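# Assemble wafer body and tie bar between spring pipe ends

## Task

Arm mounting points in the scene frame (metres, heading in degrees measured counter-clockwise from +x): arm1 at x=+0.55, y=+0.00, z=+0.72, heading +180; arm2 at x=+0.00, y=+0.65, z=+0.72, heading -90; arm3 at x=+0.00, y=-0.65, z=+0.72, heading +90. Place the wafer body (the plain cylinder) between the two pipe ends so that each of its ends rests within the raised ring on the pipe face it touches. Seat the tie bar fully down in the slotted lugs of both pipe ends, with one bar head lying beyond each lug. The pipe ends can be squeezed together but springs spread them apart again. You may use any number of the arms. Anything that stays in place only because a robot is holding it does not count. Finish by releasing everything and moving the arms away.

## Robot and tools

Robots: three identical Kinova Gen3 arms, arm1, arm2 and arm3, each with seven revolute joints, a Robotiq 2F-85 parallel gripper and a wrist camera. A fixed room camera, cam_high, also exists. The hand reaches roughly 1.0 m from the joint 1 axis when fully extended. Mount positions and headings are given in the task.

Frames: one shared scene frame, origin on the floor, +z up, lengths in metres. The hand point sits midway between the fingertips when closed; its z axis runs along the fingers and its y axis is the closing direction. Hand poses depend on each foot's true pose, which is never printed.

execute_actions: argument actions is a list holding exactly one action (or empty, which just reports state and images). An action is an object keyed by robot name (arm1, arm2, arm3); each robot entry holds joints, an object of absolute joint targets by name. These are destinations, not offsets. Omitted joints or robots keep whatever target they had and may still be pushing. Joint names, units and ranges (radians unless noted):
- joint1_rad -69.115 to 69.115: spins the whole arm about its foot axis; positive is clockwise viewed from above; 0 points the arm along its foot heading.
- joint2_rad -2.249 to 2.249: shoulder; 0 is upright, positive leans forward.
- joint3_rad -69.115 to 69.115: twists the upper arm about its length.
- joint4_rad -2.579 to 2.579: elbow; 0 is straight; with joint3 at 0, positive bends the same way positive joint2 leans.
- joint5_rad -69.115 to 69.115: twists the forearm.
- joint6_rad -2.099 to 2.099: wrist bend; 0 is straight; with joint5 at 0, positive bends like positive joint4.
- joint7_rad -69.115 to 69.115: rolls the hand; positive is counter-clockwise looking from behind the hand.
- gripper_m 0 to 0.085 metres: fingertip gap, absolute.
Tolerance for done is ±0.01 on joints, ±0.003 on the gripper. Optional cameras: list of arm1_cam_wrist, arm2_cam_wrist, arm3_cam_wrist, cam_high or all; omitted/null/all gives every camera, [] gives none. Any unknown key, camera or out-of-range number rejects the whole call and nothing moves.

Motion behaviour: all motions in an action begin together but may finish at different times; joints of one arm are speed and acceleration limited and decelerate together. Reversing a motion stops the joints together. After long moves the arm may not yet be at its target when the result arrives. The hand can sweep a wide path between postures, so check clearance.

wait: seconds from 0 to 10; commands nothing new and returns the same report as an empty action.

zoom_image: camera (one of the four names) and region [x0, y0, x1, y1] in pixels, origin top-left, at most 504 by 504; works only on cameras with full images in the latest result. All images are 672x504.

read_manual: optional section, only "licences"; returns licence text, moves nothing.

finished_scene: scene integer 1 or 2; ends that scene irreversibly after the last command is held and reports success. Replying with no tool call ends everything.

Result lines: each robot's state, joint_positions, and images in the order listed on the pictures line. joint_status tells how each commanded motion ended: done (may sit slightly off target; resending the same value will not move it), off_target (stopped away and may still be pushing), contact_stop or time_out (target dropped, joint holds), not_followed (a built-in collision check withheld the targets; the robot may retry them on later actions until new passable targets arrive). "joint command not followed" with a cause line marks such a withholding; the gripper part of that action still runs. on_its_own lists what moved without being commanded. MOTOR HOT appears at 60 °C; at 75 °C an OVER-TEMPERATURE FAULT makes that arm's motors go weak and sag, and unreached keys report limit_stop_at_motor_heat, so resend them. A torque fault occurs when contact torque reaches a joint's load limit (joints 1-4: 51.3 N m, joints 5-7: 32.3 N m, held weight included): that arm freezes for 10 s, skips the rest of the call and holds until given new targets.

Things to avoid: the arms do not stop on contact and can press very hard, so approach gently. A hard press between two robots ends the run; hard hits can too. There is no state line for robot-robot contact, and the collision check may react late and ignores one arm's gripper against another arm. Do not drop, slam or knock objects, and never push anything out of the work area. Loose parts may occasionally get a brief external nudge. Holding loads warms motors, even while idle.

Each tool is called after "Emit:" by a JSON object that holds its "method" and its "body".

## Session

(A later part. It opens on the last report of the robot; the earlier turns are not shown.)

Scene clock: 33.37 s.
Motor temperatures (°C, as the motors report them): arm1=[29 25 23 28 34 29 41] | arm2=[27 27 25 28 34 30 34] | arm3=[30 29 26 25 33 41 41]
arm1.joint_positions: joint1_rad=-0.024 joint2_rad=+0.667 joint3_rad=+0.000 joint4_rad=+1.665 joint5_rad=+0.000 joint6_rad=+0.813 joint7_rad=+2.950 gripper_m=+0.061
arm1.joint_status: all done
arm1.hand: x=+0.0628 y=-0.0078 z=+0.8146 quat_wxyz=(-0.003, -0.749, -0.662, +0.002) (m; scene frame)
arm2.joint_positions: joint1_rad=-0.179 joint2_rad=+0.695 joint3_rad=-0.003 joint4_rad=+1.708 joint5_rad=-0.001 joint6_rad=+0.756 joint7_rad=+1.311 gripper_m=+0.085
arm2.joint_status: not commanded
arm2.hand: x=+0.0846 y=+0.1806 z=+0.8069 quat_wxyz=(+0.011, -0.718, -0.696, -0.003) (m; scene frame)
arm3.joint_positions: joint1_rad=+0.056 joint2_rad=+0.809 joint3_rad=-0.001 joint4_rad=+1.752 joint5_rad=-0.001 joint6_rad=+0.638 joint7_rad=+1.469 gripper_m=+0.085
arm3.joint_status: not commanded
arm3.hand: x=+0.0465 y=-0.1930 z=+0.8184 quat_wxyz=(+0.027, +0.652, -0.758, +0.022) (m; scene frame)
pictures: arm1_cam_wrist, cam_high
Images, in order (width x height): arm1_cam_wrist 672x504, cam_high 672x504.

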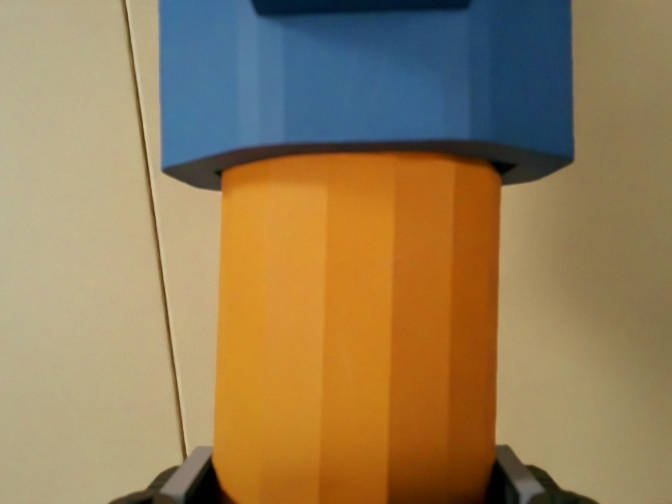

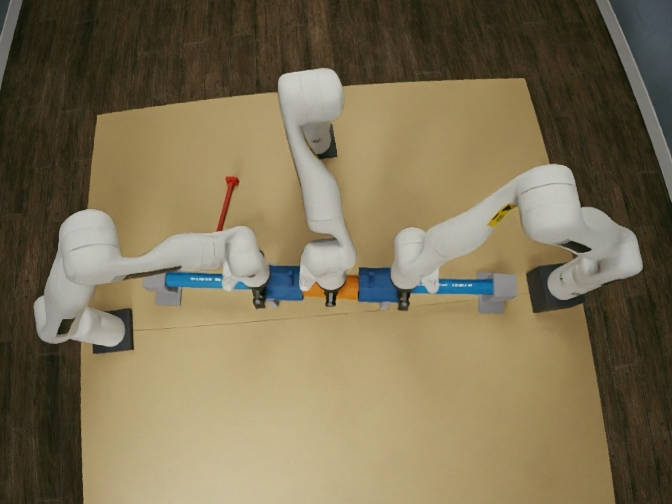

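Release and lift.

Emit:
{"method": "execute_actions", "body": {"actions": [{"arm1":{"joints":{"gripper_m":0.085}}}], "cameras": []}}

Emit:
{"method": "execute_actions", "body": {"actions": [{"arm1":{"joints":{"joint2_rad":0.474,"joint4_rad":1.51,"joint6_rad":1.158}}}], "cameras": ["cam_high","arm1_cam_wrist"]}}

Scene clock: 34.33 s.
Motor temperatures (°C, as the motors report them): arm1=[29 25 23 28 34 29 41] | arm2=[27 27 25 28 34 30 34] | arm3=[30 29 26 25 33 41 41]
arm1.joint_positions: joint1_rad=-0.024 joint2_rad=+0.665 joint3_rad=+0.000 joint4_rad=+1.663 joint5_rad=+0.000 joint6_rad=+0.813 joint7_rad=+2.950 gripper_m=+0.085
arm1.joint_status: all done
arm1.hand: x=+0.0616 y=-0.0078 z=+0.8159 quat_wxyz=(-0.002, -0.749, -0.662, +0.003) (m; scene frame)
arm2.joint_positions: joint1_rad=-0.179 joint2_rad=+0.695 joint3_rad=-0.003 joint4_rad=+1.708 joint5_rad=-0.001 joint6_rad=+0.756 joint7_rad=+1.311 gripper_m=+0.085
arm2.joint_status: not commanded
arm2.hand: x=+0.0846 y=+0.1807 z=+0.8068 quat_wxyz=(+0.011, -0.718, -0.696, -0.003) (m; scene frame)
arm3.joint_positions: joint1_rad=+0.056 joint2_rad=+0.809 joint3_rad=-0.001 joint4_rad=+1.753 joint5_rad=-0.001 joint6_rad=+0.638 joint7_rad=+1.469 gripper_m=+0.085
arm3.joint_status: not commanded
arm3.hand: x=+0.0465 y=-0.1932 z=+0.8185 quat_wxyz=(+0.027, +0.652, -0.758, +0.022) (m; scene frame)
pictures: none
No camera images: the call's "cameras" was empty. Leave "cameras" out to get every camera's image.

Scene clock: 35.50 s.
Motor temperatures (°C, as the motors report them): arm1=[29 25 23 28 34 29 41] | arm2=[27 27 25 28 34 30 34] | arm3=[30 29 26 25 33 41 41]
arm1.joint_positions: joint1_rad=-0.024 joint2_rad=+0.474 joint3_rad=+0.000 joint4_rad=+1.510 joint5_rad=+0.000 joint6_rad=+1.158 joint7_rad=+2.950 gripper_m=+0.085
arm1.joint_status: all done
arm1.hand: x=+0.0701 y=-0.0062 z=+0.9489 quat_wxyz=(-0.002, -0.749, -0.662, +0.003) (m; scene frame)
arm2.joint_positions: joint1_rad=-0.179 joint2_rad=+0.695 joint3_rad=-0.003 joint4_rad=+1.708 joint5_rad=-0.001 joint6_rad=+0.756 joint7_rad=+1.311 gripper_m=+0.085
arm2.joint_status: not commanded
arm2.hand: x=+0.0846 y=+0.1807 z=+0.8068 quat_wxyz=(+0.011, -0.718, -0.696, -0.003) (m; scene frame)
arm3.joint_positions: joint1_rad=+0.056 joint2_rad=+0.809 joint3_rad=-0.001 joint4_rad=+1.753 joint5_rad=-0.001 joint6_rad=+0.638 joint7_rad=+1.469 gripper_m=+0.085
arm3.joint_status: not commanded
arm3.hand: x=+0.0465 y=-0.1932 z=+0.8185 quat_wxyz=(+0.027, +0.652, -0.758, +0.022) (m; scene frame)
pictures: arm1_cam_wrist, cam_high
Images, in order (width x height): arm1_cam_wrist 672x504, cam_high 672x504.

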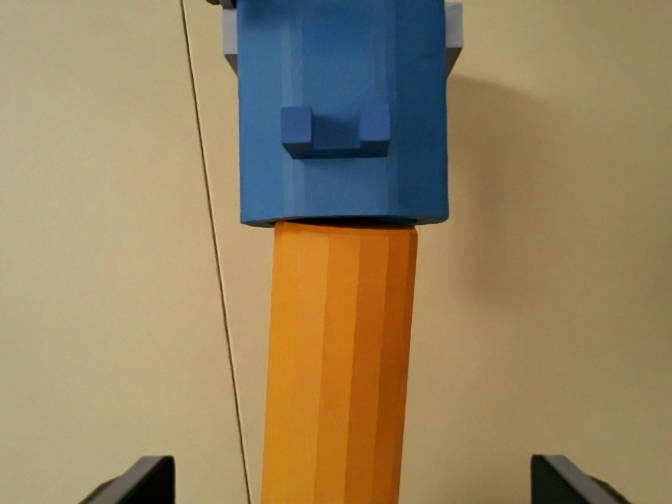

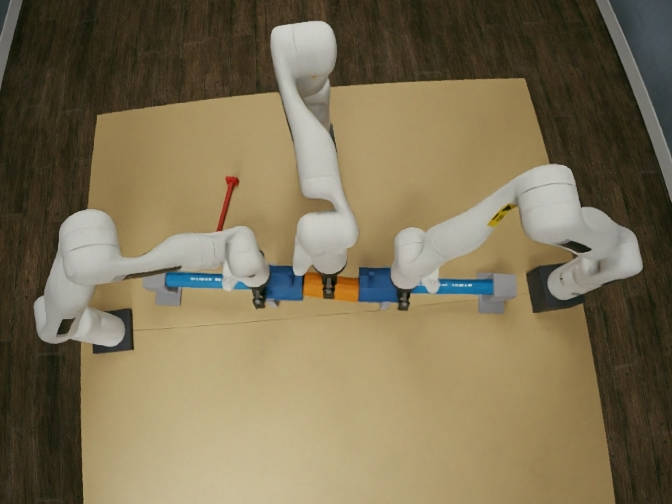

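Emit:
{"method": "zoom_image", "body": {"camera": "cam_high", "region": [230, 230, 430, 330]}}

Region (230, 230, 430, 330) of cam_high's 672x504 image, scaled by 2.520, with more detail than that image has.

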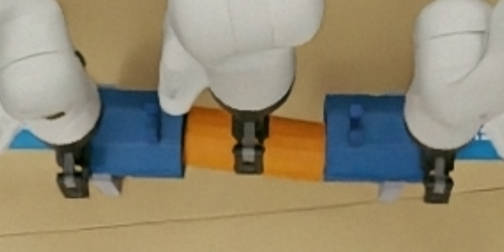

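Emit:
{"method": "execute_actions", "body": {"actions": [{"arm1":{"joints":{"joint7_rad":-0.19}}}], "cameras": ["arm1_cam_wrist"]}}

Scene clock: 45.10 s.
Motor temperatures (°C, as the motors report them): arm1=[29 26 23 28 34 29 41] | arm2=[27 27 25 28 34 30 34] | arm3=[30 30 26 25 33 41 41]
arm1.joint_positions: joint1_rad=-0.024 joint2_rad=+0.474 joint3_rad=+0.000 joint4_rad=+1.510 joint5_rad=+0.000 joint6_rad=+1.158 joint7_rad=-0.190 gripper_m=+0.085
arm1.joint_status: all done
arm1.hand: x=+0.0701 y=-0.0062 z=+0.9490 quat_wxyz=(-0.003, -0.663, +0.749, -0.002) (m; scene frame)
arm2.joint_positions: joint1_rad=-0.179 joint2_rad=+0.695 joint3_rad=-0.003 joint4_rad=+1.708 joint5_rad=-0.001 joint6_rad=+0.756 joint7_rad=+1.311 gripper_m=+0.085
arm2.joint_status: not commanded
arm2.hand: x=+0.0846 y=+0.1807 z=+0.8068 quat_wxyz=(+0.011, -0.718, -0.696, -0.003) (m; scene frame)
arm3.joint_positions: joint1_rad=+0.056 joint2_rad=+0.809 joint3_rad=-0.001 joint4_rad=+1.753 joint5_rad=-0.001 joint6_rad=+0.638 joint7_rad=+1.469 gripper_m=+0.085
arm3.joint_status: not commanded
arm3.hand: x=+0.0465 y=-0.1932 z=+0.8185 quat_wxyz=(+0.027, +0.652, -0.758, +0.022) (m; scene frame)
pictures: arm1_cam_wrist
Images, in order (width x height): arm1_cam_wrist 672x504.

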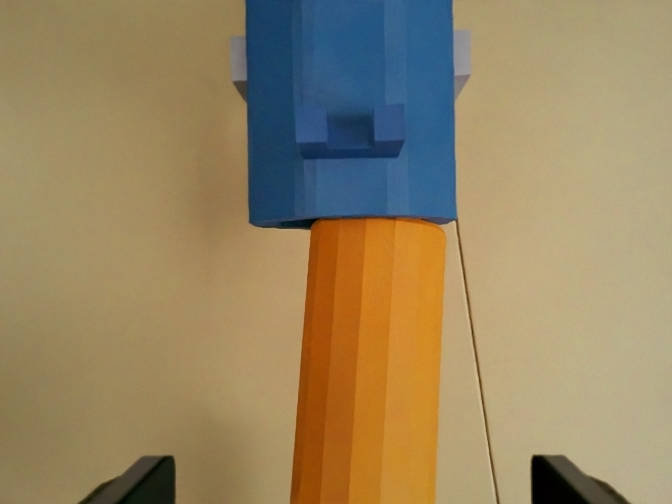

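Emit:
{"method": "execute_actions", "body": {"actions": [{"arm1":{"joints":{"joint2_rad":0.665,"joint4_rad":1.6635,"joint6_rad":0.813}}}], "cameras": []}}

Emit:
{"method": "execute_actions", "body": {"actions": [{"arm1":{"joints":{"gripper_m":0.05}}}], "cameras": ["arm1_cam_wrist","cam_high"]}}

Emit:
{"method": "zoom_image", "body": {"camera": "cam_high", "region": [230, 230, 430, 330]}}

Scene clock: 46.37 s.
Motor temperatures (°C, as the motors report them): arm1=[29 26 23 28 34 29 41] | arm2=[27 27 25 28 34 30 34] | arm3=[30 30 26 25 33 41 41]
arm1.joint_positions: joint1_rad=-0.024 joint2_rad=+0.665 joint3_rad=+0.000 joint4_rad=+1.664 joint5_rad=+0.000 joint6_rad=+0.813 joint7_rad=-0.190 gripper_m=+0.085
arm1.joint_status: all done
arm1.hand: x=+0.0616 y=-0.0078 z=+0.8160 quat_wxyz=(-0.003, -0.663, +0.749, -0.002) (m; scene frame)
arm2.joint_positions: joint1_rad=-0.179 joint2_rad=+0.695 joint3_rad=-0.003 joint4_rad=+1.708 joint5_rad=-0.001 joint6_rad=+0.756 joint7_rad=+1.311 gripper_m=+0.085
arm2.joint_status: not commanded
arm2.hand: x=+0.0846 y=+0.1807 z=+0.8068 quat_wxyz=(+0.011, -0.718, -0.696, -0.003) (m; scene frame)
arm3.joint_positions: joint1_rad=+0.056 joint2_rad=+0.809 joint3_rad=-0.001 joint4_rad=+1.753 joint5_rad=-0.001 joint6_rad=+0.638 joint7_rad=+1.469 gripper_m=+0.085
arm3.joint_status: not commanded
arm3.hand: x=+0.0465 y=-0.1932 z=+0.8185 quat_wxyz=(+0.027, +0.652, -0.758, +0.022) (m; scene frame)
pictures: none
No camera images: the call's "cameras" was empty. Leave "cameras" out to get every camera's image.

Scene clock: 47.13 s.
Motor temperatures (°C, as the motors report them): arm1=[29 26 23 28 34 29 41] | arm2=[27 27 25 28 34 30 34] | arm3=[30 30 26 25 33 41 41]
arm1.joint_positions: joint1_rad=-0.024 joint2_rad=+0.664 joint3_rad=+0.000 joint4_rad=+1.664 joint5_rad=+0.000 joint6_rad=+0.814 joint7_rad=-0.190 gripper_m=+0.059
arm1.joint_status: gripper_m off_target (ended at +0.059, target +0.050)
arm1.hand: x=+0.0619 y=-0.0080 z=+0.8166 quat_wxyz=(-0.003, -0.663, +0.749, -0.002) (m; scene frame)
arm2.joint_positions: joint1_rad=-0.179 joint2_rad=+0.695 joint3_rad=-0.003 joint4_rad=+1.708 joint5_rad=-0.001 joint6_rad=+0.756 joint7_rad=+1.311 gripper_m=+0.085
arm2.joint_status: not commanded
arm2.hand: x=+0.0847 y=+0.1809 z=+0.8066 quat_wxyz=(+0.012, -0.718, -0.696, -0.003) (m; scene frame)
arm3.joint_positions: joint1_rad=+0.056 joint2_rad=+0.809 joint3_rad=-0.001 joint4_rad=+1.753 joint5_rad=-0.001 joint6_rad=+0.638 joint7_rad=+1.469 gripper_m=+0.085
arm3.joint_status: not commanded
arm3.hand: x=+0.0464 y=-0.1934 z=+0.8184 quat_wxyz=(+0.027, +0.652, -0.758, +0.023) (m; scene frame)
pictures: arm1_cam_wrist, cam_high
Images, in order (width x height): arm1_cam_wrist 672x504, cam_high 672x504.

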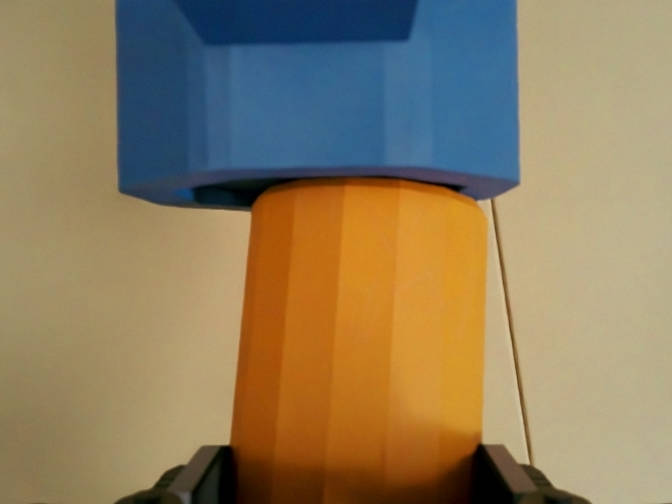

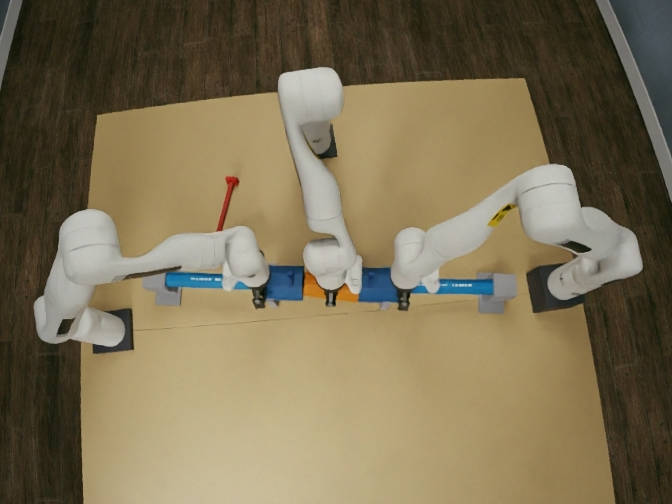

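Region (230, 230, 430, 330) of cam_high's 672x504 image, scaled by 2.520, with more detail than that image has.

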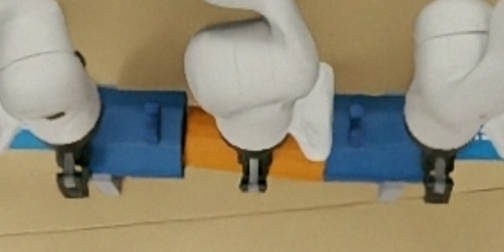

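Emit:
{"method": "execute_actions", "body": {"actions": [{"arm2":{"joints":{"joint2_rad":0.652,"joint4_rad":1.789,"joint6_rad":0.70}},"arm3":{"joints":{"joint2_rad":0.765,"joint4_rad":1.9287,"joint6_rad":0.447}}}], "cameras": []}}

Emit:
{"method": "execute_actions", "body": {"actions": [{"arm1":{"joints":{"joint2_rad":0.7575,"joint4_rad":1.7156,"joint6_rad":0.6685,"joint7_rad":-0.13}}}], "cameras": []}}

Emit:
{"method": "execute_actions", "body": {"actions": [{"arm1":{"joints":{"gripper_m":0.075}}}], "cameras": []}}

Emit:
{"method": "execute_actions", "body": {"actions": [{"arm1":{"joints":{"gripper_m":0.05}}}], "cameras": []}}

Emit:
{"method": "execute_actions", "body": {"actions": [{"arm1":{"joints":{"joint2_rad":0.658,"joint4_rad":1.678,"joint6_rad":0.806}}}], "cameras": ["arm1_cam_wrist","cam_high"]}}

Scene clock: 48.53 s.
Motor temperatures (°C, as the motors report them): arm1=[29 26 23 28 34 29 41] | arm2=[27 27 25 28 34 30 34] | arm3=[30 30 26 25 33 41 41]
arm1.joint_positions: joint1_rad=-0.024 joint2_rad=+0.667 joint3_rad=+0.000 joint4_rad=+1.664 joint5_rad=+0.000 joint6_rad=+0.813 joint7_rad=-0.190 gripper_m=+0.059
arm1.joint_status: not commanded
arm1.hand: x=+0.0623 y=-0.0078 z=+0.8150 quat_wxyz=(-0.002, -0.663, +0.749, -0.003) (m; scene frame)
arm2.joint_positions: joint1_rad=-0.178 joint2_rad=+0.653 joint3_rad=-0.002 joint4_rad=+1.791 joint5_rad=-0.001 joint6_rad=+0.702 joint7_rad=+1.310 gripper_m=+0.085
arm2.joint_status: all done
arm2.hand: x=+0.0793 y=+0.1997 z=+0.8091 quat_wxyz=(+0.006, -0.719, -0.695, +0.000) (m; scene frame)
arm3.joint_positions: joint1_rad=+0.054 joint2_rad=+0.764 joint3_rad=-0.002 joint4_rad=+1.927 joint5_rad=-0.001 joint6_rad=+0.446 joint7_rad=+1.470 gripper_m=+0.085
arm3.joint_status: all done
arm3.hand: x=+0.0434 y=-0.2222 z=+0.8117 quat_wxyz=(+0.006, +0.653, -0.757, -0.001) (m; scene frame)
pictures: none
No camera images: the call's "cameras" was empty. Leave "cameras" out to get every camera's image.

Scene clock: 50.93 s.
Motor temperatures (°C, as the motors report them): arm1=[29 26 23 28 34 29 41] | arm2=[27 27 25 28 34 30 34] | arm3=[30 30 26 25 33 41 41]
arm1.joint_positions: joint1_rad=-0.024 joint2_rad=+0.730 joint3_rad=+0.000 joint4_rad=+1.712 joint5_rad=+0.000 joint6_rad=+0.677 joint7_rad=-0.130 gripper_m=+0.059
arm1.joint_status: joint2_rad time_out (moved +0.063 of +0.091); the others done
arm1.hand: x=+0.0594 y=-0.0081 z=+0.7740 quat_wxyz=(-0.012, -0.685, +0.729, +0.005) (m; scene frame)
arm2.joint_positions: joint1_rad=-0.178 joint2_rad=+0.653 joint3_rad=-0.002 joint4_rad=+1.791 joint5_rad=-0.001 joint6_rad=+0.702 joint7_rad=+1.310 gripper_m=+0.085
arm2.joint_status: not commanded
arm2.hand: x=+0.0793 y=+0.1997 z=+0.8091 quat_wxyz=(+0.006, -0.719, -0.695, +0.000) (m; scene frame)
arm3.joint_positions: joint1_rad=+0.054 joint2_rad=+0.764 joint3_rad=-0.002 joint4_rad=+1.927 joint5_rad=-0.001 joint6_rad=+0.446 joint7_rad=+1.470 gripper_m=+0.085
arm3.joint_status: not commanded
arm3.hand: x=+0.0434 y=-0.2222 z=+0.8117 quat_wxyz=(+0.006, +0.653, -0.757, -0.001) (m; scene frame)
pictures: none
No camera images: the call's "cameras" was empty. Leave "cameras" out to get every camera's image.

not run: a stop came earlier in this reply.

not run: a stop came earlier in this reply.

not run: a stop came earlier in this reply.

Wafer now flat on table; open, lower, regrasp, lift.

Emit:
{"method": "execute_actions", "body": {"actions": [{"arm1":{"joints":{"gripper_m":0.08}}}], "cameras": []}}

Emit:
{"method": "execute_actions", "body": {"actions": [{"arm1":{"joints":{"joint2_rad":0.7575,"joint4_rad":1.7156,"joint6_rad":0.6685}}}], "cameras": []}}

Emit:
{"method": "execute_actions", "body": {"actions": [{"arm1":{"joints":{"gripper_m":0.05}}}], "cameras": []}}

Emit:
{"method": "execute_actions", "body": {"actions": [{"arm1":{"joints":{"joint2_rad":0.651,"joint4_rad":1.675,"joint6_rad":0.816}}}], "cameras": ["arm1_cam_wrist","cam_high"]}}

Scene clock: 51.90 s.
Motor temperatures (°C, as the motors report them): arm1=[29 26 23 28 34 29 41] | arm2=[27 27 25 28 34 30 34] | arm3=[30 30 26 25 33 41 41]
arm1.joint_positions: joint1_rad=-0.024 joint2_rad=+0.732 joint3_rad=+0.000 joint4_rad=+1.713 joint5_rad=+0.000 joint6_rad=+0.677 joint7_rad=-0.130 gripper_m=+0.080
arm1.joint_status: all done
arm1.hand: x=+0.0604 y=-0.0082 z=+0.7727 quat_wxyz=(-0.011, -0.685, +0.729, +0.004) (m; scene frame)
arm2.joint_positions: joint1_rad=-0.178 joint2_rad=+0.653 joint3_rad=-0.002 joint4_rad=+1.791 joint5_rad=-0.001 joint6_rad=+0.702 joint7_rad=+1.310 gripper_m=+0.085
arm2.joint_status: not commanded
arm2.hand: x=+0.0793 y=+0.1997 z=+0.8091 quat_wxyz=(+0.006, -0.719, -0.695, +0.000) (m; scene frame)
arm3.joint_positions: joint1_rad=+0.054 joint2_rad=+0.764 joint3_rad=-0.002 joint4_rad=+1.927 joint5_rad=-0.001 joint6_rad=+0.446 joint7_rad=+1.470 gripper_m=+0.085
arm3.joint_status: not commanded
arm3.hand: x=+0.0434 y=-0.2222 z=+0.8117 quat_wxyz=(+0.006, +0.653, -0.757, -0.001) (m; scene frame)
pictures: none
No camera images: the call's "cameras" was empty. Leave "cameras" out to get every camera's image.

Scene clock: 52.50 s.
Motor temperatures (°C, as the motors report them): arm1=[29 26 23 28 34 29 41] | arm2=[27 27 25 28 34 30 34] | arm3=[30 30 26 25 33 41 41]
arm1.joint_positions: joint1_rad=-0.024 joint2_rad=+0.757 joint3_rad=+0.000 joint4_rad=+1.716 joint5_rad=+0.000 joint6_rad=+0.668 joint7_rad=-0.130 gripper_m=+0.080
arm1.joint_status: all done
arm1.hand: x=+0.0655 y=-0.0079 z=+0.7599 quat_wxyz=(-0.003, -0.685, +0.729, -0.002) (m; scene frame)
arm2.joint_positions: joint1_rad=-0.178 joint2_rad=+0.653 joint3_rad=-0.002 joint4_rad=+1.791 joint5_rad=-0.001 joint6_rad=+0.702 joint7_rad=+1.310 gripper_m=+0.085
arm2.joint_status: not commanded
arm2.hand: x=+0.0793 y=+0.1997 z=+0.8091 quat_wxyz=(+0.006, -0.719, -0.695, +0.000) (m; scene frame)
arm3.joint_positions: joint1_rad=+0.054 joint2_rad=+0.764 joint3_rad=-0.002 joint4_rad=+1.927 joint5_rad=-0.001 joint6_rad=+0.446 joint7_rad=+1.470 gripper_m=+0.085
arm3.joint_status: not commanded
arm3.hand: x=+0.0434 y=-0.2222 z=+0.8117 quat_wxyz=(+0.006, +0.653, -0.757, -0.001) (m; scene frame)
pictures: none
No camera images: the call's "cameras" was empty. Leave "cameras" out to get every camera's image.

Scene clock: 53.23 s.
Motor temperatures (°C, as the motors report them): arm1=[29 26 23 28 34 29 41] | arm2=[27 27 25 28 34 30 34] | arm3=[30 30 26 25 33 41 41]
arm1.joint_positions: joint1_rad=-0.024 joint2_rad=+0.755 joint3_rad=+0.000 joint4_rad=+1.715 joint5_rad=+0.000 joint6_rad=+0.669 joint7_rad=-0.130 gripper_m=+0.061
arm1.joint_status: gripper_m off_target (ended at +0.061, target +0.050)
arm1.hand: x=+0.0646 y=-0.0080 z=+0.7614 quat_wxyz=(-0.005, -0.685, +0.729, -0.001) (m; scene frame)
arm2.joint_positions: joint1_rad=-0.178 joint2_rad=+0.653 joint3_rad=-0.002 joint4_rad=+1.791 joint5_rad=-0.001 joint6_rad=+0.702 joint7_rad=+1.310 gripper_m=+0.085
arm2.joint_status: not commanded
arm2.hand: x=+0.0793 y=+0.1997 z=+0.8091 quat_wxyz=(+0.006, -0.719, -0.695, +0.000) (m; scene frame)
arm3.joint_positions: joint1_rad=+0.054 joint2_rad=+0.764 joint3_rad=-0.002 joint4_rad=+1.927 joint5_rad=-0.001 joint6_rad=+0.446 joint7_rad=+1.470 gripper_m=+0.085
arm3.joint_status: not commanded
arm3.hand: x=+0.0434 y=-0.2222 z=+0.8117 quat_wxyz=(+0.006, +0.653, -0.757, -0.001) (m; scene frame)
pictures: none
No camera images: the call's "cameras" was empty. Leave "cameras" out to get every camera's image.

Scene clock: 54.17 s.
Motor temperatures (°C, as the motors report them): arm1=[29 26 23 28 34 29 41] | arm2=[27 27 25 28 34 30 34] | arm3=[30 30 26 25 33 41 41]
arm1.joint_positions: joint1_rad=-0.024 joint2_rad=+0.653 joint3_rad=+0.000 joint4_rad=+1.676 joint5_rad=+0.000 joint6_rad=+0.816 joint7_rad=-0.130 gripper_m=+0.061
arm1.joint_status: all done
arm1.hand: x=+0.0666 y=-0.0074 z=+0.8191 quat_wxyz=(-0.002, -0.685, +0.729, -0.003) (m; scene frame)
arm2.joint_positions: joint1_rad=-0.178 joint2_rad=+0.653 joint3_rad=-0.002 joint4_rad=+1.791 joint5_rad=-0.001 joint6_rad=+0.702 joint7_rad=+1.310 gripper_m=+0.085
arm2.joint_status: not commanded
arm2.hand: x=+0.0793 y=+0.1997 z=+0.8091 quat_wxyz=(+0.006, -0.719, -0.695, +0.000) (m; scene frame)
arm3.joint_positions: joint1_rad=+0.054 joint2_rad=+0.764 joint3_rad=-0.002 joint4_rad=+1.927 joint5_rad=-0.001 joint6_rad=+0.446 joint7_rad=+1.470 gripper_m=+0.085
arm3.joint_status: not commanded
arm3.hand: x=+0.0434 y=-0.2222 z=+0.8117 quat_wxyz=(+0.006, +0.653, -0.757, -0.001) (m; scene frame)
pictures: arm1_cam_wrist, cam_high
Images, in order (width x height): arm1_cam_wrist 672x504, cam_high 672x504.

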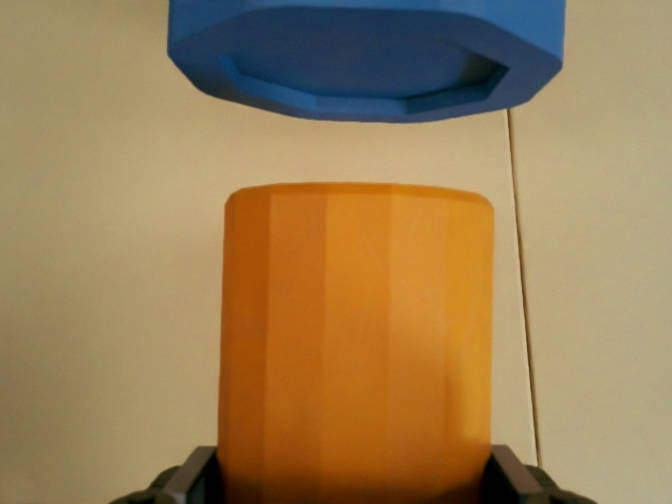

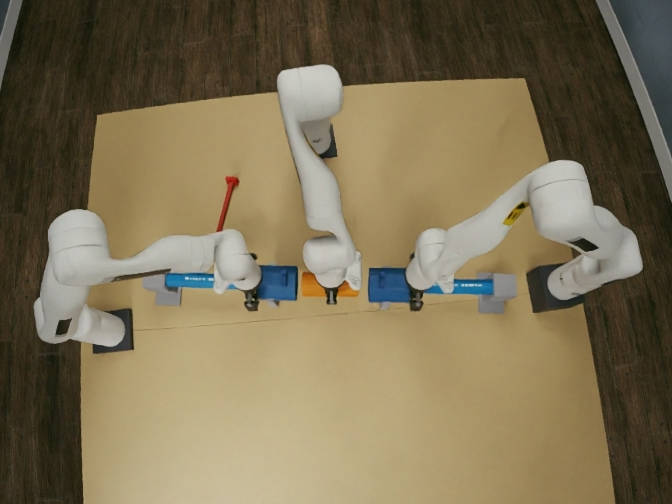

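Emit:
{"method": "execute_actions", "body": {"actions": [{"arm1":{"joints":{"joint1_rad":-0.04,"joint7_rad":-0.145}},"arm2":{"joints":{"joint2_rad":0.691,"joint4_rad":1.701,"joint6_rad":0.75}},"arm3":{"joints":{"joint2_rad":0.82,"joint4_rad":1.77,"joint6_rad":0.553}}}], "cameras": ["arm1_cam_wrist","cam_high"]}}

Emit:
{"method": "zoom_image", "body": {"camera": "cam_high", "region": [230, 230, 430, 330]}}

Scene clock: 56.90 s.
Motor temperatures (°C, as the motors report them): arm1=[29 26 23 28 34 29 41] | arm2=[27 27 25 28 34 30 34] | arm3=[30 30 26 25 33 41 41]
arm1.joint_positions: joint1_rad=-0.039 joint2_rad=+0.653 joint3_rad=+0.001 joint4_rad=+1.676 joint5_rad=+0.001 joint6_rad=+0.816 joint7_rad=-0.145 gripper_m=+0.061
arm1.joint_status: all done
arm1.hand: x=+0.0667 y=-0.0137 z=+0.8192 quat_wxyz=(-0.002, -0.685, +0.729, -0.002) (m; scene frame)
arm2.joint_positions: joint1_rad=-0.176 joint2_rad=+0.692 joint3_rad=+0.000 joint4_rad=+1.709 joint5_rad=+0.001 joint6_rad=+0.758 joint7_rad=+1.311 gripper_m=+0.085
arm2.joint_status: all done
arm2.hand: x=+0.0814 y=+0.1809 z=+0.8078 quat_wxyz=(+0.012, -0.720, -0.694, -0.002) (m; scene frame)
arm3.joint_positions: joint1_rad=+0.055 joint2_rad=+0.819 joint3_rad=-0.001 joint4_rad=+1.786 joint5_rad=-0.001 joint6_rad=+0.569 joint7_rad=+1.469 gripper_m=+0.085
arm3.joint_status: joint4_rad time_out (moved -0.141 of -0.157); joint6_rad time_out (moved +0.123 of +0.107); the others done
arm3.hand: x=+0.0464 y=-0.1938 z=+0.8079 quat_wxyz=(+0.018, +0.652, -0.758, +0.013) (m; scene frame)
pictures: arm1_cam_wrist, cam_high
Images, in order (width x height): arm1_cam_wrist 672x504, cam_high 672x504.

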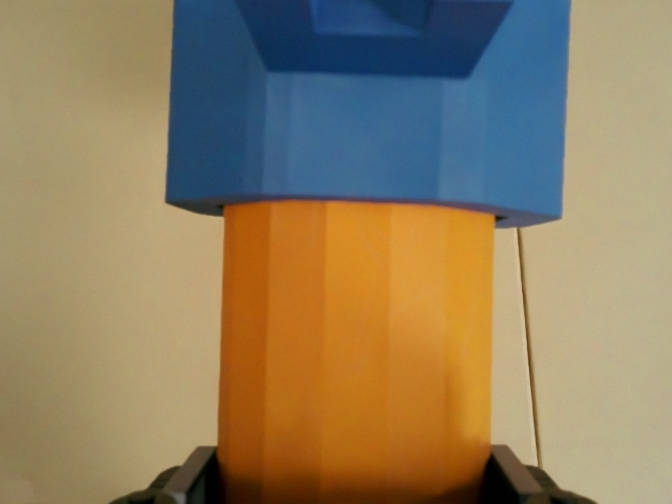

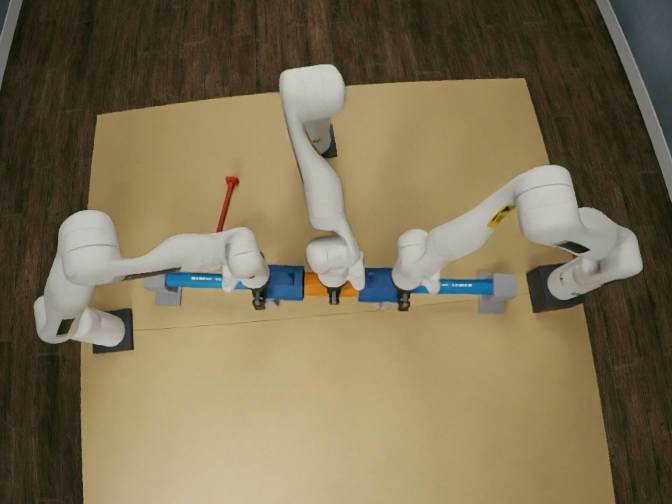

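Region (230, 230, 430, 330) of cam_high's 672x504 image, scaled by 2.520, with more detail than that image has.

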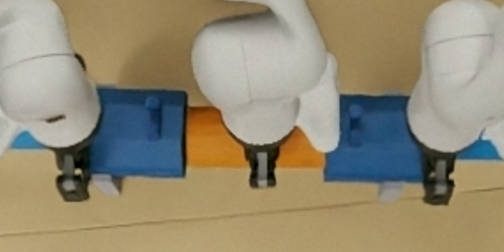

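Emit:
{"method": "execute_actions", "body": {"actions": [{"arm1":{"joints":{"joint1_rad":-0.032}}}], "cameras": []}}

Emit:
{"method": "execute_actions", "body": {"actions": [{"arm1":{"joints":{"gripper_m":0.085}}}], "cameras": []}}

Emit:
{"method": "execute_actions", "body": {"actions": [{"arm1":{"joints":{"joint2_rad":0.474,"joint4_rad":1.51,"joint6_rad":1.158}}}], "cameras": ["cam_high","arm1_cam_wrist"]}}

Emit:
{"method": "zoom_image", "body": {"camera": "cam_high", "region": [230, 230, 430, 330]}}

Scene clock: 57.50 s.
Motor temperatures (°C, as the motors report them): arm1=[29 26 23 28 34 29 41] | arm2=[27 27 25 28 34 30 34] | arm3=[30 30 26 25 33 41 41]
arm1.joint_positions: joint1_rad=-0.032 joint2_rad=+0.653 joint3_rad=+0.000 joint4_rad=+1.676 joint5_rad=+0.000 joint6_rad=+0.816 joint7_rad=-0.145 gripper_m=+0.061
arm1.joint_status: all done
arm1.hand: x=+0.0667 y=-0.0113 z=+0.8192 quat_wxyz=(-0.002, -0.682, +0.731, -0.003) (m; scene frame)
arm2.joint_positions: joint1_rad=-0.176 joint2_rad=+0.692 joint3_rad=+0.000 joint4_rad=+1.709 joint5_rad=+0.001 joint6_rad=+0.758 joint7_rad=+1.311 gripper_m=+0.085
arm2.joint_status: not commanded
arm2.hand: x=+0.0814 y=+0.1809 z=+0.8078 quat_wxyz=(+0.012, -0.720, -0.694, -0.002) (m; scene frame)
arm3.joint_positions: joint1_rad=+0.055 joint2_rad=+0.819 joint3_rad=-0.001 joint4_rad=+1.786 joint5_rad=-0.001 joint6_rad=+0.569 joint7_rad=+1.469 gripper_m=+0.085
arm3.joint_status: not commanded
arm3.hand: x=+0.0464 y=-0.1938 z=+0.8079 quat_wxyz=(+0.018, +0.652, -0.758, +0.013) (m; scene frame)
pictures: none
No camera images: the call's "cameras" was empty. Leave "cameras" out to get every camera's image.

Scene clock: 58.40 s.
Motor temperatures (°C, as the motors report them): arm1=[29 26 23 28 34 29 41] | arm2=[27 27 25 28 34 30 34] | arm3=[30 30 26 25 33 41 41]
arm1.joint_positions: joint1_rad=-0.032 joint2_rad=+0.651 joint3_rad=+0.000 joint4_rad=+1.675 joint5_rad=+0.000 joint6_rad=+0.816 joint7_rad=-0.145 gripper_m=+0.085
arm1.joint_status: all done
arm1.hand: x=+0.0660 y=-0.0113 z=+0.8201 quat_wxyz=(-0.003, -0.682, +0.731, -0.002) (m; scene frame)
arm2.joint_positions: joint1_rad=-0.176 joint2_rad=+0.693 joint3_rad=+0.000 joint4_rad=+1.708 joint5_rad=+0.001 joint6_rad=+0.757 joint7_rad=+1.311 gripper_m=+0.085
arm2.joint_status: not commanded
arm2.hand: x=+0.0816 y=+0.1805 z=+0.8077 quat_wxyz=(+0.012, -0.720, -0.694, -0.002) (m; scene frame)
arm3.joint_positions: joint1_rad=+0.055 joint2_rad=+0.819 joint3_rad=-0.001 joint4_rad=+1.786 joint5_rad=-0.001 joint6_rad=+0.569 joint7_rad=+1.469 gripper_m=+0.085
arm3.joint_status: not commanded
arm3.hand: x=+0.0463 y=-0.1938 z=+0.8077 quat_wxyz=(+0.018, +0.652, -0.758, +0.013) (m; scene frame)
pictures: none
No camera images: the call's "cameras" was empty. Leave "cameras" out to get every camera's image.

Scene clock: 59.53 s.
Motor temperatures (°C, as the motors report them): arm1=[29 26 23 28 34 29 41] | arm2=[27 27 25 28 34 30 34] | arm3=[30 30 26 25 33 41 41]
arm1.joint_positions: joint1_rad=-0.032 joint2_rad=+0.474 joint3_rad=+0.000 joint4_rad=+1.510 joint5_rad=+0.000 joint6_rad=+1.158 joint7_rad=-0.145 gripper_m=+0.085
arm1.joint_status: all done
arm1.hand: x=+0.0702 y=-0.0100 z=+0.9490 quat_wxyz=(-0.003, -0.682, +0.731, -0.002) (m; scene frame)
arm2.joint_positions: joint1_rad=-0.176 joint2_rad=+0.693 joint3_rad=+0.000 joint4_rad=+1.708 joint5_rad=+0.001 joint6_rad=+0.757 joint7_rad=+1.311 gripper_m=+0.085
arm2.joint_status: not commanded
arm2.hand: x=+0.0816 y=+0.1805 z=+0.8077 quat_wxyz=(+0.012, -0.720, -0.694, -0.002) (m; scene frame)
arm3.joint_positions: joint1_rad=+0.055 joint2_rad=+0.819 joint3_rad=-0.001 joint4_rad=+1.786 joint5_rad=-0.001 joint6_rad=+0.569 joint7_rad=+1.469 gripper_m=+0.085
arm3.joint_status: not commanded
arm3.hand: x=+0.0463 y=-0.1938 z=+0.8077 quat_wxyz=(+0.018, +0.652, -0.758, +0.013) (m; scene frame)
pictures: arm1_cam_wrist, cam_high
Images, in order (width x height): arm1_cam_wrist 672x504, cam_high 672x504.

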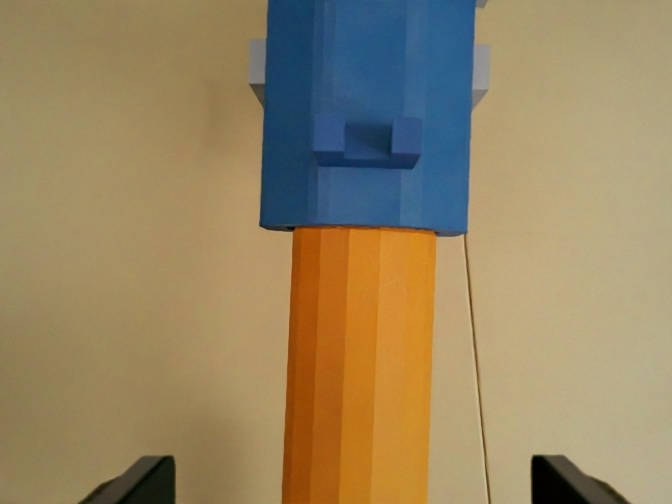

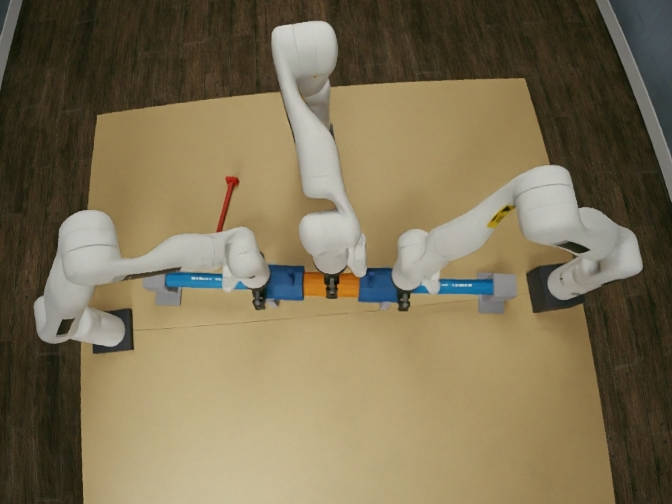

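Region (230, 230, 430, 330) of cam_high's 672x504 image, scaled by 2.520, with more detail than that image has.

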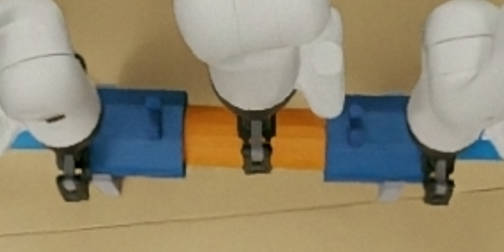

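Emit:
{"method": "execute_actions", "body": {"actions": [{"arm1":{"joints":{"joint1_rad":0.96,"joint2_rad":0.199,"joint4_rad":1.892,"joint6_rad":1.05,"joint7_rad":-0.93}}}], "cameras": ["cam_high","arm1_cam_wrist"]}}

Scene clock: 63.93 s.
Motor temperatures (°C, as the motors report them): arm1=[29 26 23 28 34 29 41] | arm2=[27 27 25 28 34 30 34] | arm3=[30 30 26 25 33 41 41]
arm1.joint_positions: joint1_rad=+0.136 joint2_rad=+0.428 joint3_rad=+0.000 joint4_rad=+1.574 joint5_rad=+0.000 joint6_rad=+1.140 joint7_rad=-0.276 gripper_m=+0.085
arm1.joint_status: joint1_rad time_out (moved +0.168 of +0.992); joint2_rad time_out (moved -0.047 of -0.275); joint4_rad time_out (moved +0.064 of +0.382); joint6_rad time_out (moved -0.018 of -0.108); joint7_rad time_out (moved -0.131 of -0.785)
arm1.hand: x=+0.0945 y=+0.0686 z=+0.9519 quat_wxyz=(-0.003, -0.566, +0.825, -0.002) (m; scene frame)
arm2.joint_positions: joint1_rad=-0.176 joint2_rad=+0.693 joint3_rad=+0.000 joint4_rad=+1.708 joint5_rad=+0.001 joint6_rad=+0.757 joint7_rad=+1.311 gripper_m=+0.085
arm2.joint_status: not commanded
arm2.hand: x=+0.0816 y=+0.1805 z=+0.8077 quat_wxyz=(+0.012, -0.720, -0.694, -0.002) (m; scene frame)
arm3.joint_positions: joint1_rad=+0.055 joint2_rad=+0.819 joint3_rad=-0.001 joint4_rad=+1.786 joint5_rad=-0.001 joint6_rad=+0.569 joint7_rad=+1.469 gripper_m=+0.085
arm3.joint_status: not commanded
arm3.hand: x=+0.0463 y=-0.1938 z=+0.8077 quat_wxyz=(+0.018, +0.652, -0.758, +0.013) (m; scene frame)
pictures: arm1_cam_wrist, cam_high
joint command not followed: on one or more control steps a check withheld the commanded joint targets of the arm1 arm, and it was not sent them on those steps.
cause: the commanded joint targets would bring a part of the robot too close to another arm; next, command targets that bring no part of the robot closer to that arm.
Images, in order (width x height): arm1_cam_wrist 672x504, cam_high 672x504.

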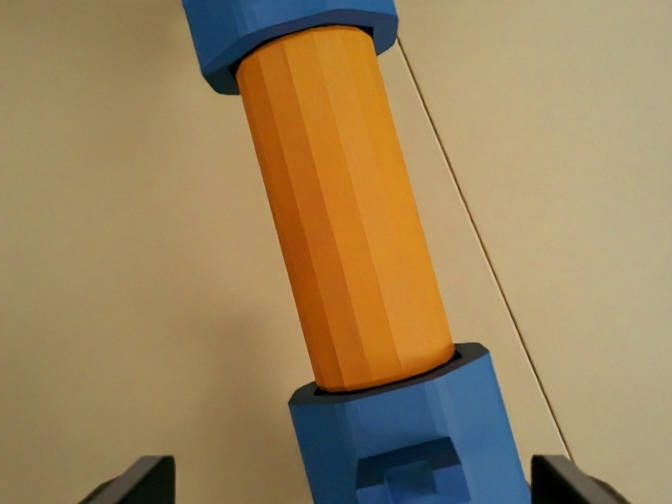

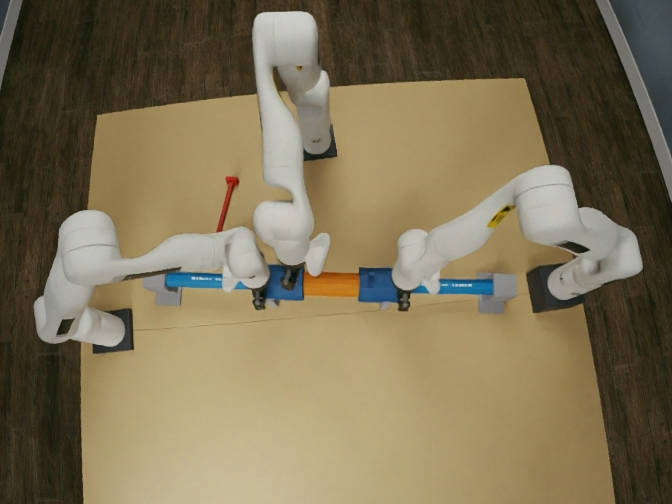

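Retract first, then rotate.

Emit:
{"method": "execute_actions", "body": {"actions": [{"arm1":{"joints":{"joint1_rad":0.0,"joint2_rad":0.0,"joint4_rad":2.1,"joint6_rad":1.04}}}], "cameras": []}}

Emit:
{"method": "execute_actions", "body": {"actions": [{"arm1":{"joints":{"joint1_rad":0.96,"joint7_rad":-0.93}}}], "cameras": []}}

Emit:
{"method": "execute_actions", "body": {"actions": [{"arm1":{"joints":{"joint2_rad":0.199,"joint4_rad":1.892,"joint6_rad":1.05}}}], "cameras": ["cam_high","arm1_cam_wrist"]}}

Scene clock: 65.77 s.
Motor temperatures (°C, as the motors report them): arm1=[29 26 23 28 34 29 41] | arm2=[27 27 25 28 34 30 34] | arm3=[30 30 26 25 33 41 41]
arm1.joint_positions: joint1_rad=+0.000 joint2_rad=+0.000 joint3_rad=+0.000 joint4_rad=+2.100 joint5_rad=+0.000 joint6_rad=+1.040 joint7_rad=-0.276 gripper_m=+0.085
arm1.joint_status: all done
arm1.hand: x=+0.2778 y=+0.0147 z=+0.9622 quat_wxyz=(-0.004, -0.620, +0.784, -0.002) (m; scene frame)
arm2.joint_positions: joint1_rad=-0.176 joint2_rad=+0.693 joint3_rad=+0.000 joint4_rad=+1.708 joint5_rad=+0.001 joint6_rad=+0.757 joint7_rad=+1.311 gripper_m=+0.085
arm2.joint_status: not commanded
arm2.hand: x=+0.0816 y=+0.1805 z=+0.8077 quat_wxyz=(+0.012, -0.720, -0.694, -0.002) (m; scene frame)
arm3.joint_positions: joint1_rad=+0.055 joint2_rad=+0.819 joint3_rad=-0.001 joint4_rad=+1.786 joint5_rad=-0.001 joint6_rad=+0.569 joint7_rad=+1.469 gripper_m=+0.085
arm3.joint_status: not commanded
arm3.hand: x=+0.0463 y=-0.1938 z=+0.8077 quat_wxyz=(+0.018, +0.652, -0.758, +0.013) (m; scene frame)
pictures: none
No camera images: the call's "cameras" was empty. Leave "cameras" out to get every camera's image.

Scene clock: 68.07 s.
Motor temperatures (°C, as the motors report them): arm1=[29 26 23 28 34 29 41] | arm2=[27 27 25 28 34 30 34] | arm3=[30 30 26 25 33 41 41]
arm1.joint_positions: joint1_rad=+0.960 joint2_rad=+0.000 joint3_rad=+0.000 joint4_rad=+2.100 joint5_rad=+0.000 joint6_rad=+1.040 joint7_rad=-0.930 gripper_m=+0.085
arm1.joint_status: all done
arm1.hand: x=+0.4046 y=+0.2325 z=+0.9604 quat_wxyz=(-0.001, +0.137, +0.991, -0.003) (m; scene frame)
arm2.joint_positions: joint1_rad=-0.176 joint2_rad=+0.693 joint3_rad=+0.000 joint4_rad=+1.708 joint5_rad=+0.001 joint6_rad=+0.757 joint7_rad=+1.311 gripper_m=+0.085
arm2.joint_status: not commanded
arm2.hand: x=+0.0816 y=+0.1805 z=+0.8077 quat_wxyz=(+0.012, -0.720, -0.694, -0.002) (m; scene frame)
arm3.joint_positions: joint1_rad=+0.055 joint2_rad=+0.819 joint3_rad=-0.001 joint4_rad=+1.786 joint5_rad=-0.001 joint6_rad=+0.569 joint7_rad=+1.469 gripper_m=+0.085
arm3.joint_status: not commanded
arm3.hand: x=+0.0463 y=-0.1938 z=+0.8077 quat_wxyz=(+0.018, +0.652, -0.758, +0.013) (m; scene frame)
pictures: none
No camera images: the call's "cameras" was empty. Leave "cameras" out to get every camera's image.

Scene clock: 69.27 s.
Motor temperatures (°C, as the motors report them): arm1=[29 26 23 28 34 29 41] | arm2=[27 27 25 28 34 30 34] | arm3=[30 30 26 25 33 41 41]
arm1.joint_positions: joint1_rad=+0.960 joint2_rad=+0.199 joint3_rad=+0.000 joint4_rad=+1.892 joint5_rad=+0.000 joint6_rad=+1.050 joint7_rad=-0.930 gripper_m=+0.085
arm1.joint_status: all done
arm1.hand: x=+0.3533 y=+0.2993 z=+0.9542 quat_wxyz=(-0.001, +0.137, +0.991, -0.004) (m; scene frame)
arm2.joint_positions: joint1_rad=-0.176 joint2_rad=+0.693 joint3_rad=+0.000 joint4_rad=+1.708 joint5_rad=+0.001 joint6_rad=+0.757 joint7_rad=+1.311 gripper_m=+0.085
arm2.joint_status: not commanded
arm2.hand: x=+0.0816 y=+0.1805 z=+0.8077 quat_wxyz=(+0.012, -0.720, -0.694, -0.002) (m; scene frame)
arm3.joint_positions: joint1_rad=+0.055 joint2_rad=+0.819 joint3_rad=-0.001 joint4_rad=+1.786 joint5_rad=-0.001 joint6_rad=+0.569 joint7_rad=+1.469 gripper_m=+0.085
arm3.joint_status: not commanded
arm3.hand: x=+0.0463 y=-0.1938 z=+0.8077 quat_wxyz=(+0.018, +0.652, -0.758, +0.013) (m; scene frame)
pictures: arm1_cam_wrist, cam_high
Images, in order (width x height): arm1_cam_wrist 672x504, cam_high 672x504.

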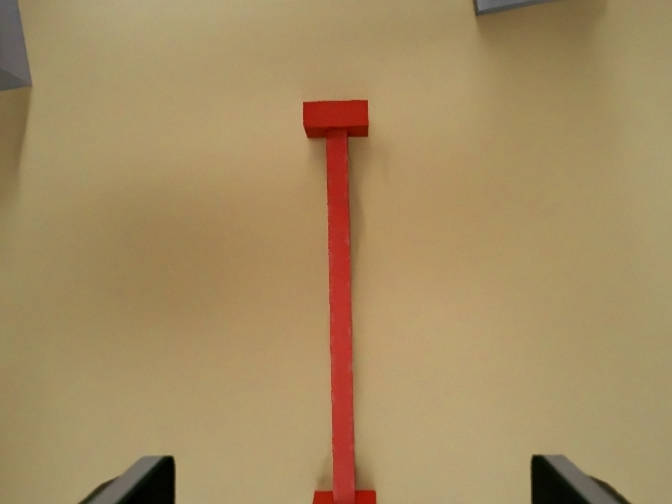

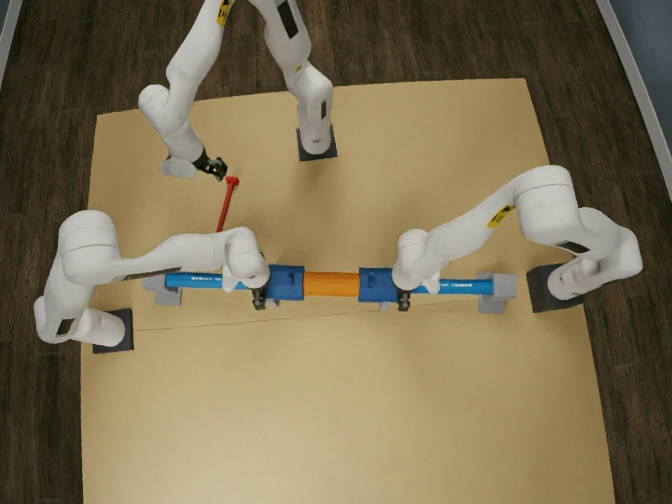

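Emit:
{"method": "execute_actions", "body": {"actions": [{"arm1":{"joints":{"joint1_rad":0.92,"joint2_rad":0.643,"joint4_rad":2.101,"joint6_rad":0.398,"joint7_rad":-0.97,"gripper_m":0.05}}}], "cameras": []}}

Emit:
{"method": "execute_actions", "body": {"actions": [{"arm1":{"joints":{"gripper_m":0.0}}}], "cameras": ["arm1_cam_wrist"]}}

Scene clock: 71.10 s.
Motor temperatures (°C, as the motors report them): arm1=[29 26 23 28 34 29 41] | arm2=[27 27 25 28 34 30 34] | arm3=[30 30 26 25 33 41 41]
arm1.joint_positions: joint1_rad=+0.920 joint2_rad=+0.643 joint3_rad=+0.000 joint4_rad=+2.101 joint5_rad=+0.000 joint6_rad=+0.398 joint7_rad=-0.970 gripper_m=+0.050
arm1.joint_status: all done
arm1.hand: x=+0.3297 y=+0.3033 z=+0.7449 quat_wxyz=(+0.000, +0.137, +0.991, -0.004) (m; scene frame)
arm2.joint_positions: joint1_rad=-0.176 joint2_rad=+0.693 joint3_rad=+0.000 joint4_rad=+1.708 joint5_rad=+0.001 joint6_rad=+0.757 joint7_rad=+1.311 gripper_m=+0.085
arm2.joint_status: not commanded
arm2.hand: x=+0.0816 y=+0.1805 z=+0.8077 quat_wxyz=(+0.012, -0.720, -0.694, -0.002) (m; scene frame)
arm3.joint_positions: joint1_rad=+0.055 joint2_rad=+0.819 joint3_rad=-0.001 joint4_rad=+1.786 joint5_rad=-0.001 joint6_rad=+0.569 joint7_rad=+1.469 gripper_m=+0.085
arm3.joint_status: not commanded
arm3.hand: x=+0.0463 y=-0.1938 z=+0.8077 quat_wxyz=(+0.018, +0.652, -0.758, +0.013) (m; scene frame)
pictures: none
No camera images: the call's "cameras" was empty. Leave "cameras" out to get every camera's image.

Scene clock: 71.97 s.
Motor temperatures (°C, as the motors report them): arm1=[29 26 23 28 34 29 41] | arm2=[27 27 25 28 34 30 34] | arm3=[30 30 26 25 33 41 41]
arm1.joint_positions: joint1_rad=+0.920 joint2_rad=+0.642 joint3_rad=+0.000 joint4_rad=+2.101 joint5_rad=+0.000 joint6_rad=+0.398 joint7_rad=-0.970 gripper_m=+0.009
arm1.joint_status: gripper_m off_target (ended at +0.009, target +0.000)
arm1.hand: x=+0.3296 y=+0.3032 z=+0.7451 quat_wxyz=(-0.001, +0.137, +0.991, -0.004) (m; scene frame)
arm2.joint_positions: joint1_rad=-0.176 joint2_rad=+0.693 joint3_rad=+0.000 joint4_rad=+1.708 joint5_rad=+0.001 joint6_rad=+0.757 joint7_rad=+1.311 gripper_m=+0.085
arm2.joint_status: not commanded
arm2.hand: x=+0.0816 y=+0.1805 z=+0.8077 quat_wxyz=(+0.012, -0.720, -0.694, -0.002) (m; scene frame)
arm3.joint_positions: joint1_rad=+0.055 joint2_rad=+0.819 joint3_rad=-0.001 joint4_rad=+1.786 joint5_rad=-0.001 joint6_rad=+0.569 joint7_rad=+1.469 gripper_m=+0.085
arm3.joint_status: not commanded
arm3.hand: x=+0.0463 y=-0.1938 z=+0.8077 quat_wxyz=(+0.018, +0.652, -0.758, +0.013) (m; scene frame)
pictures: arm1_cam_wrist
Images, in order (width x height): arm1_cam_wrist 672x504.

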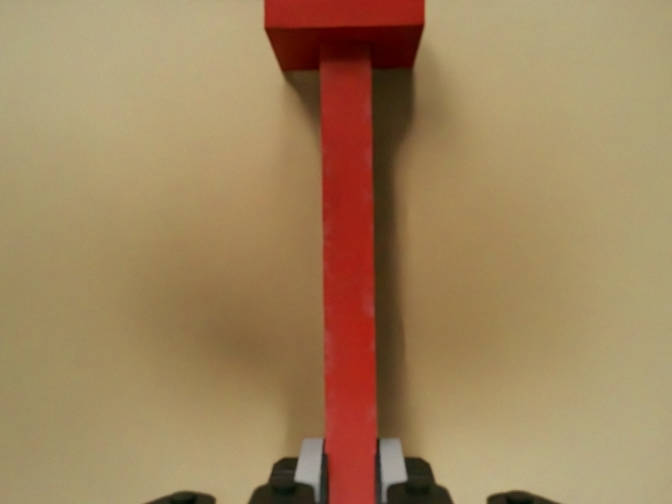

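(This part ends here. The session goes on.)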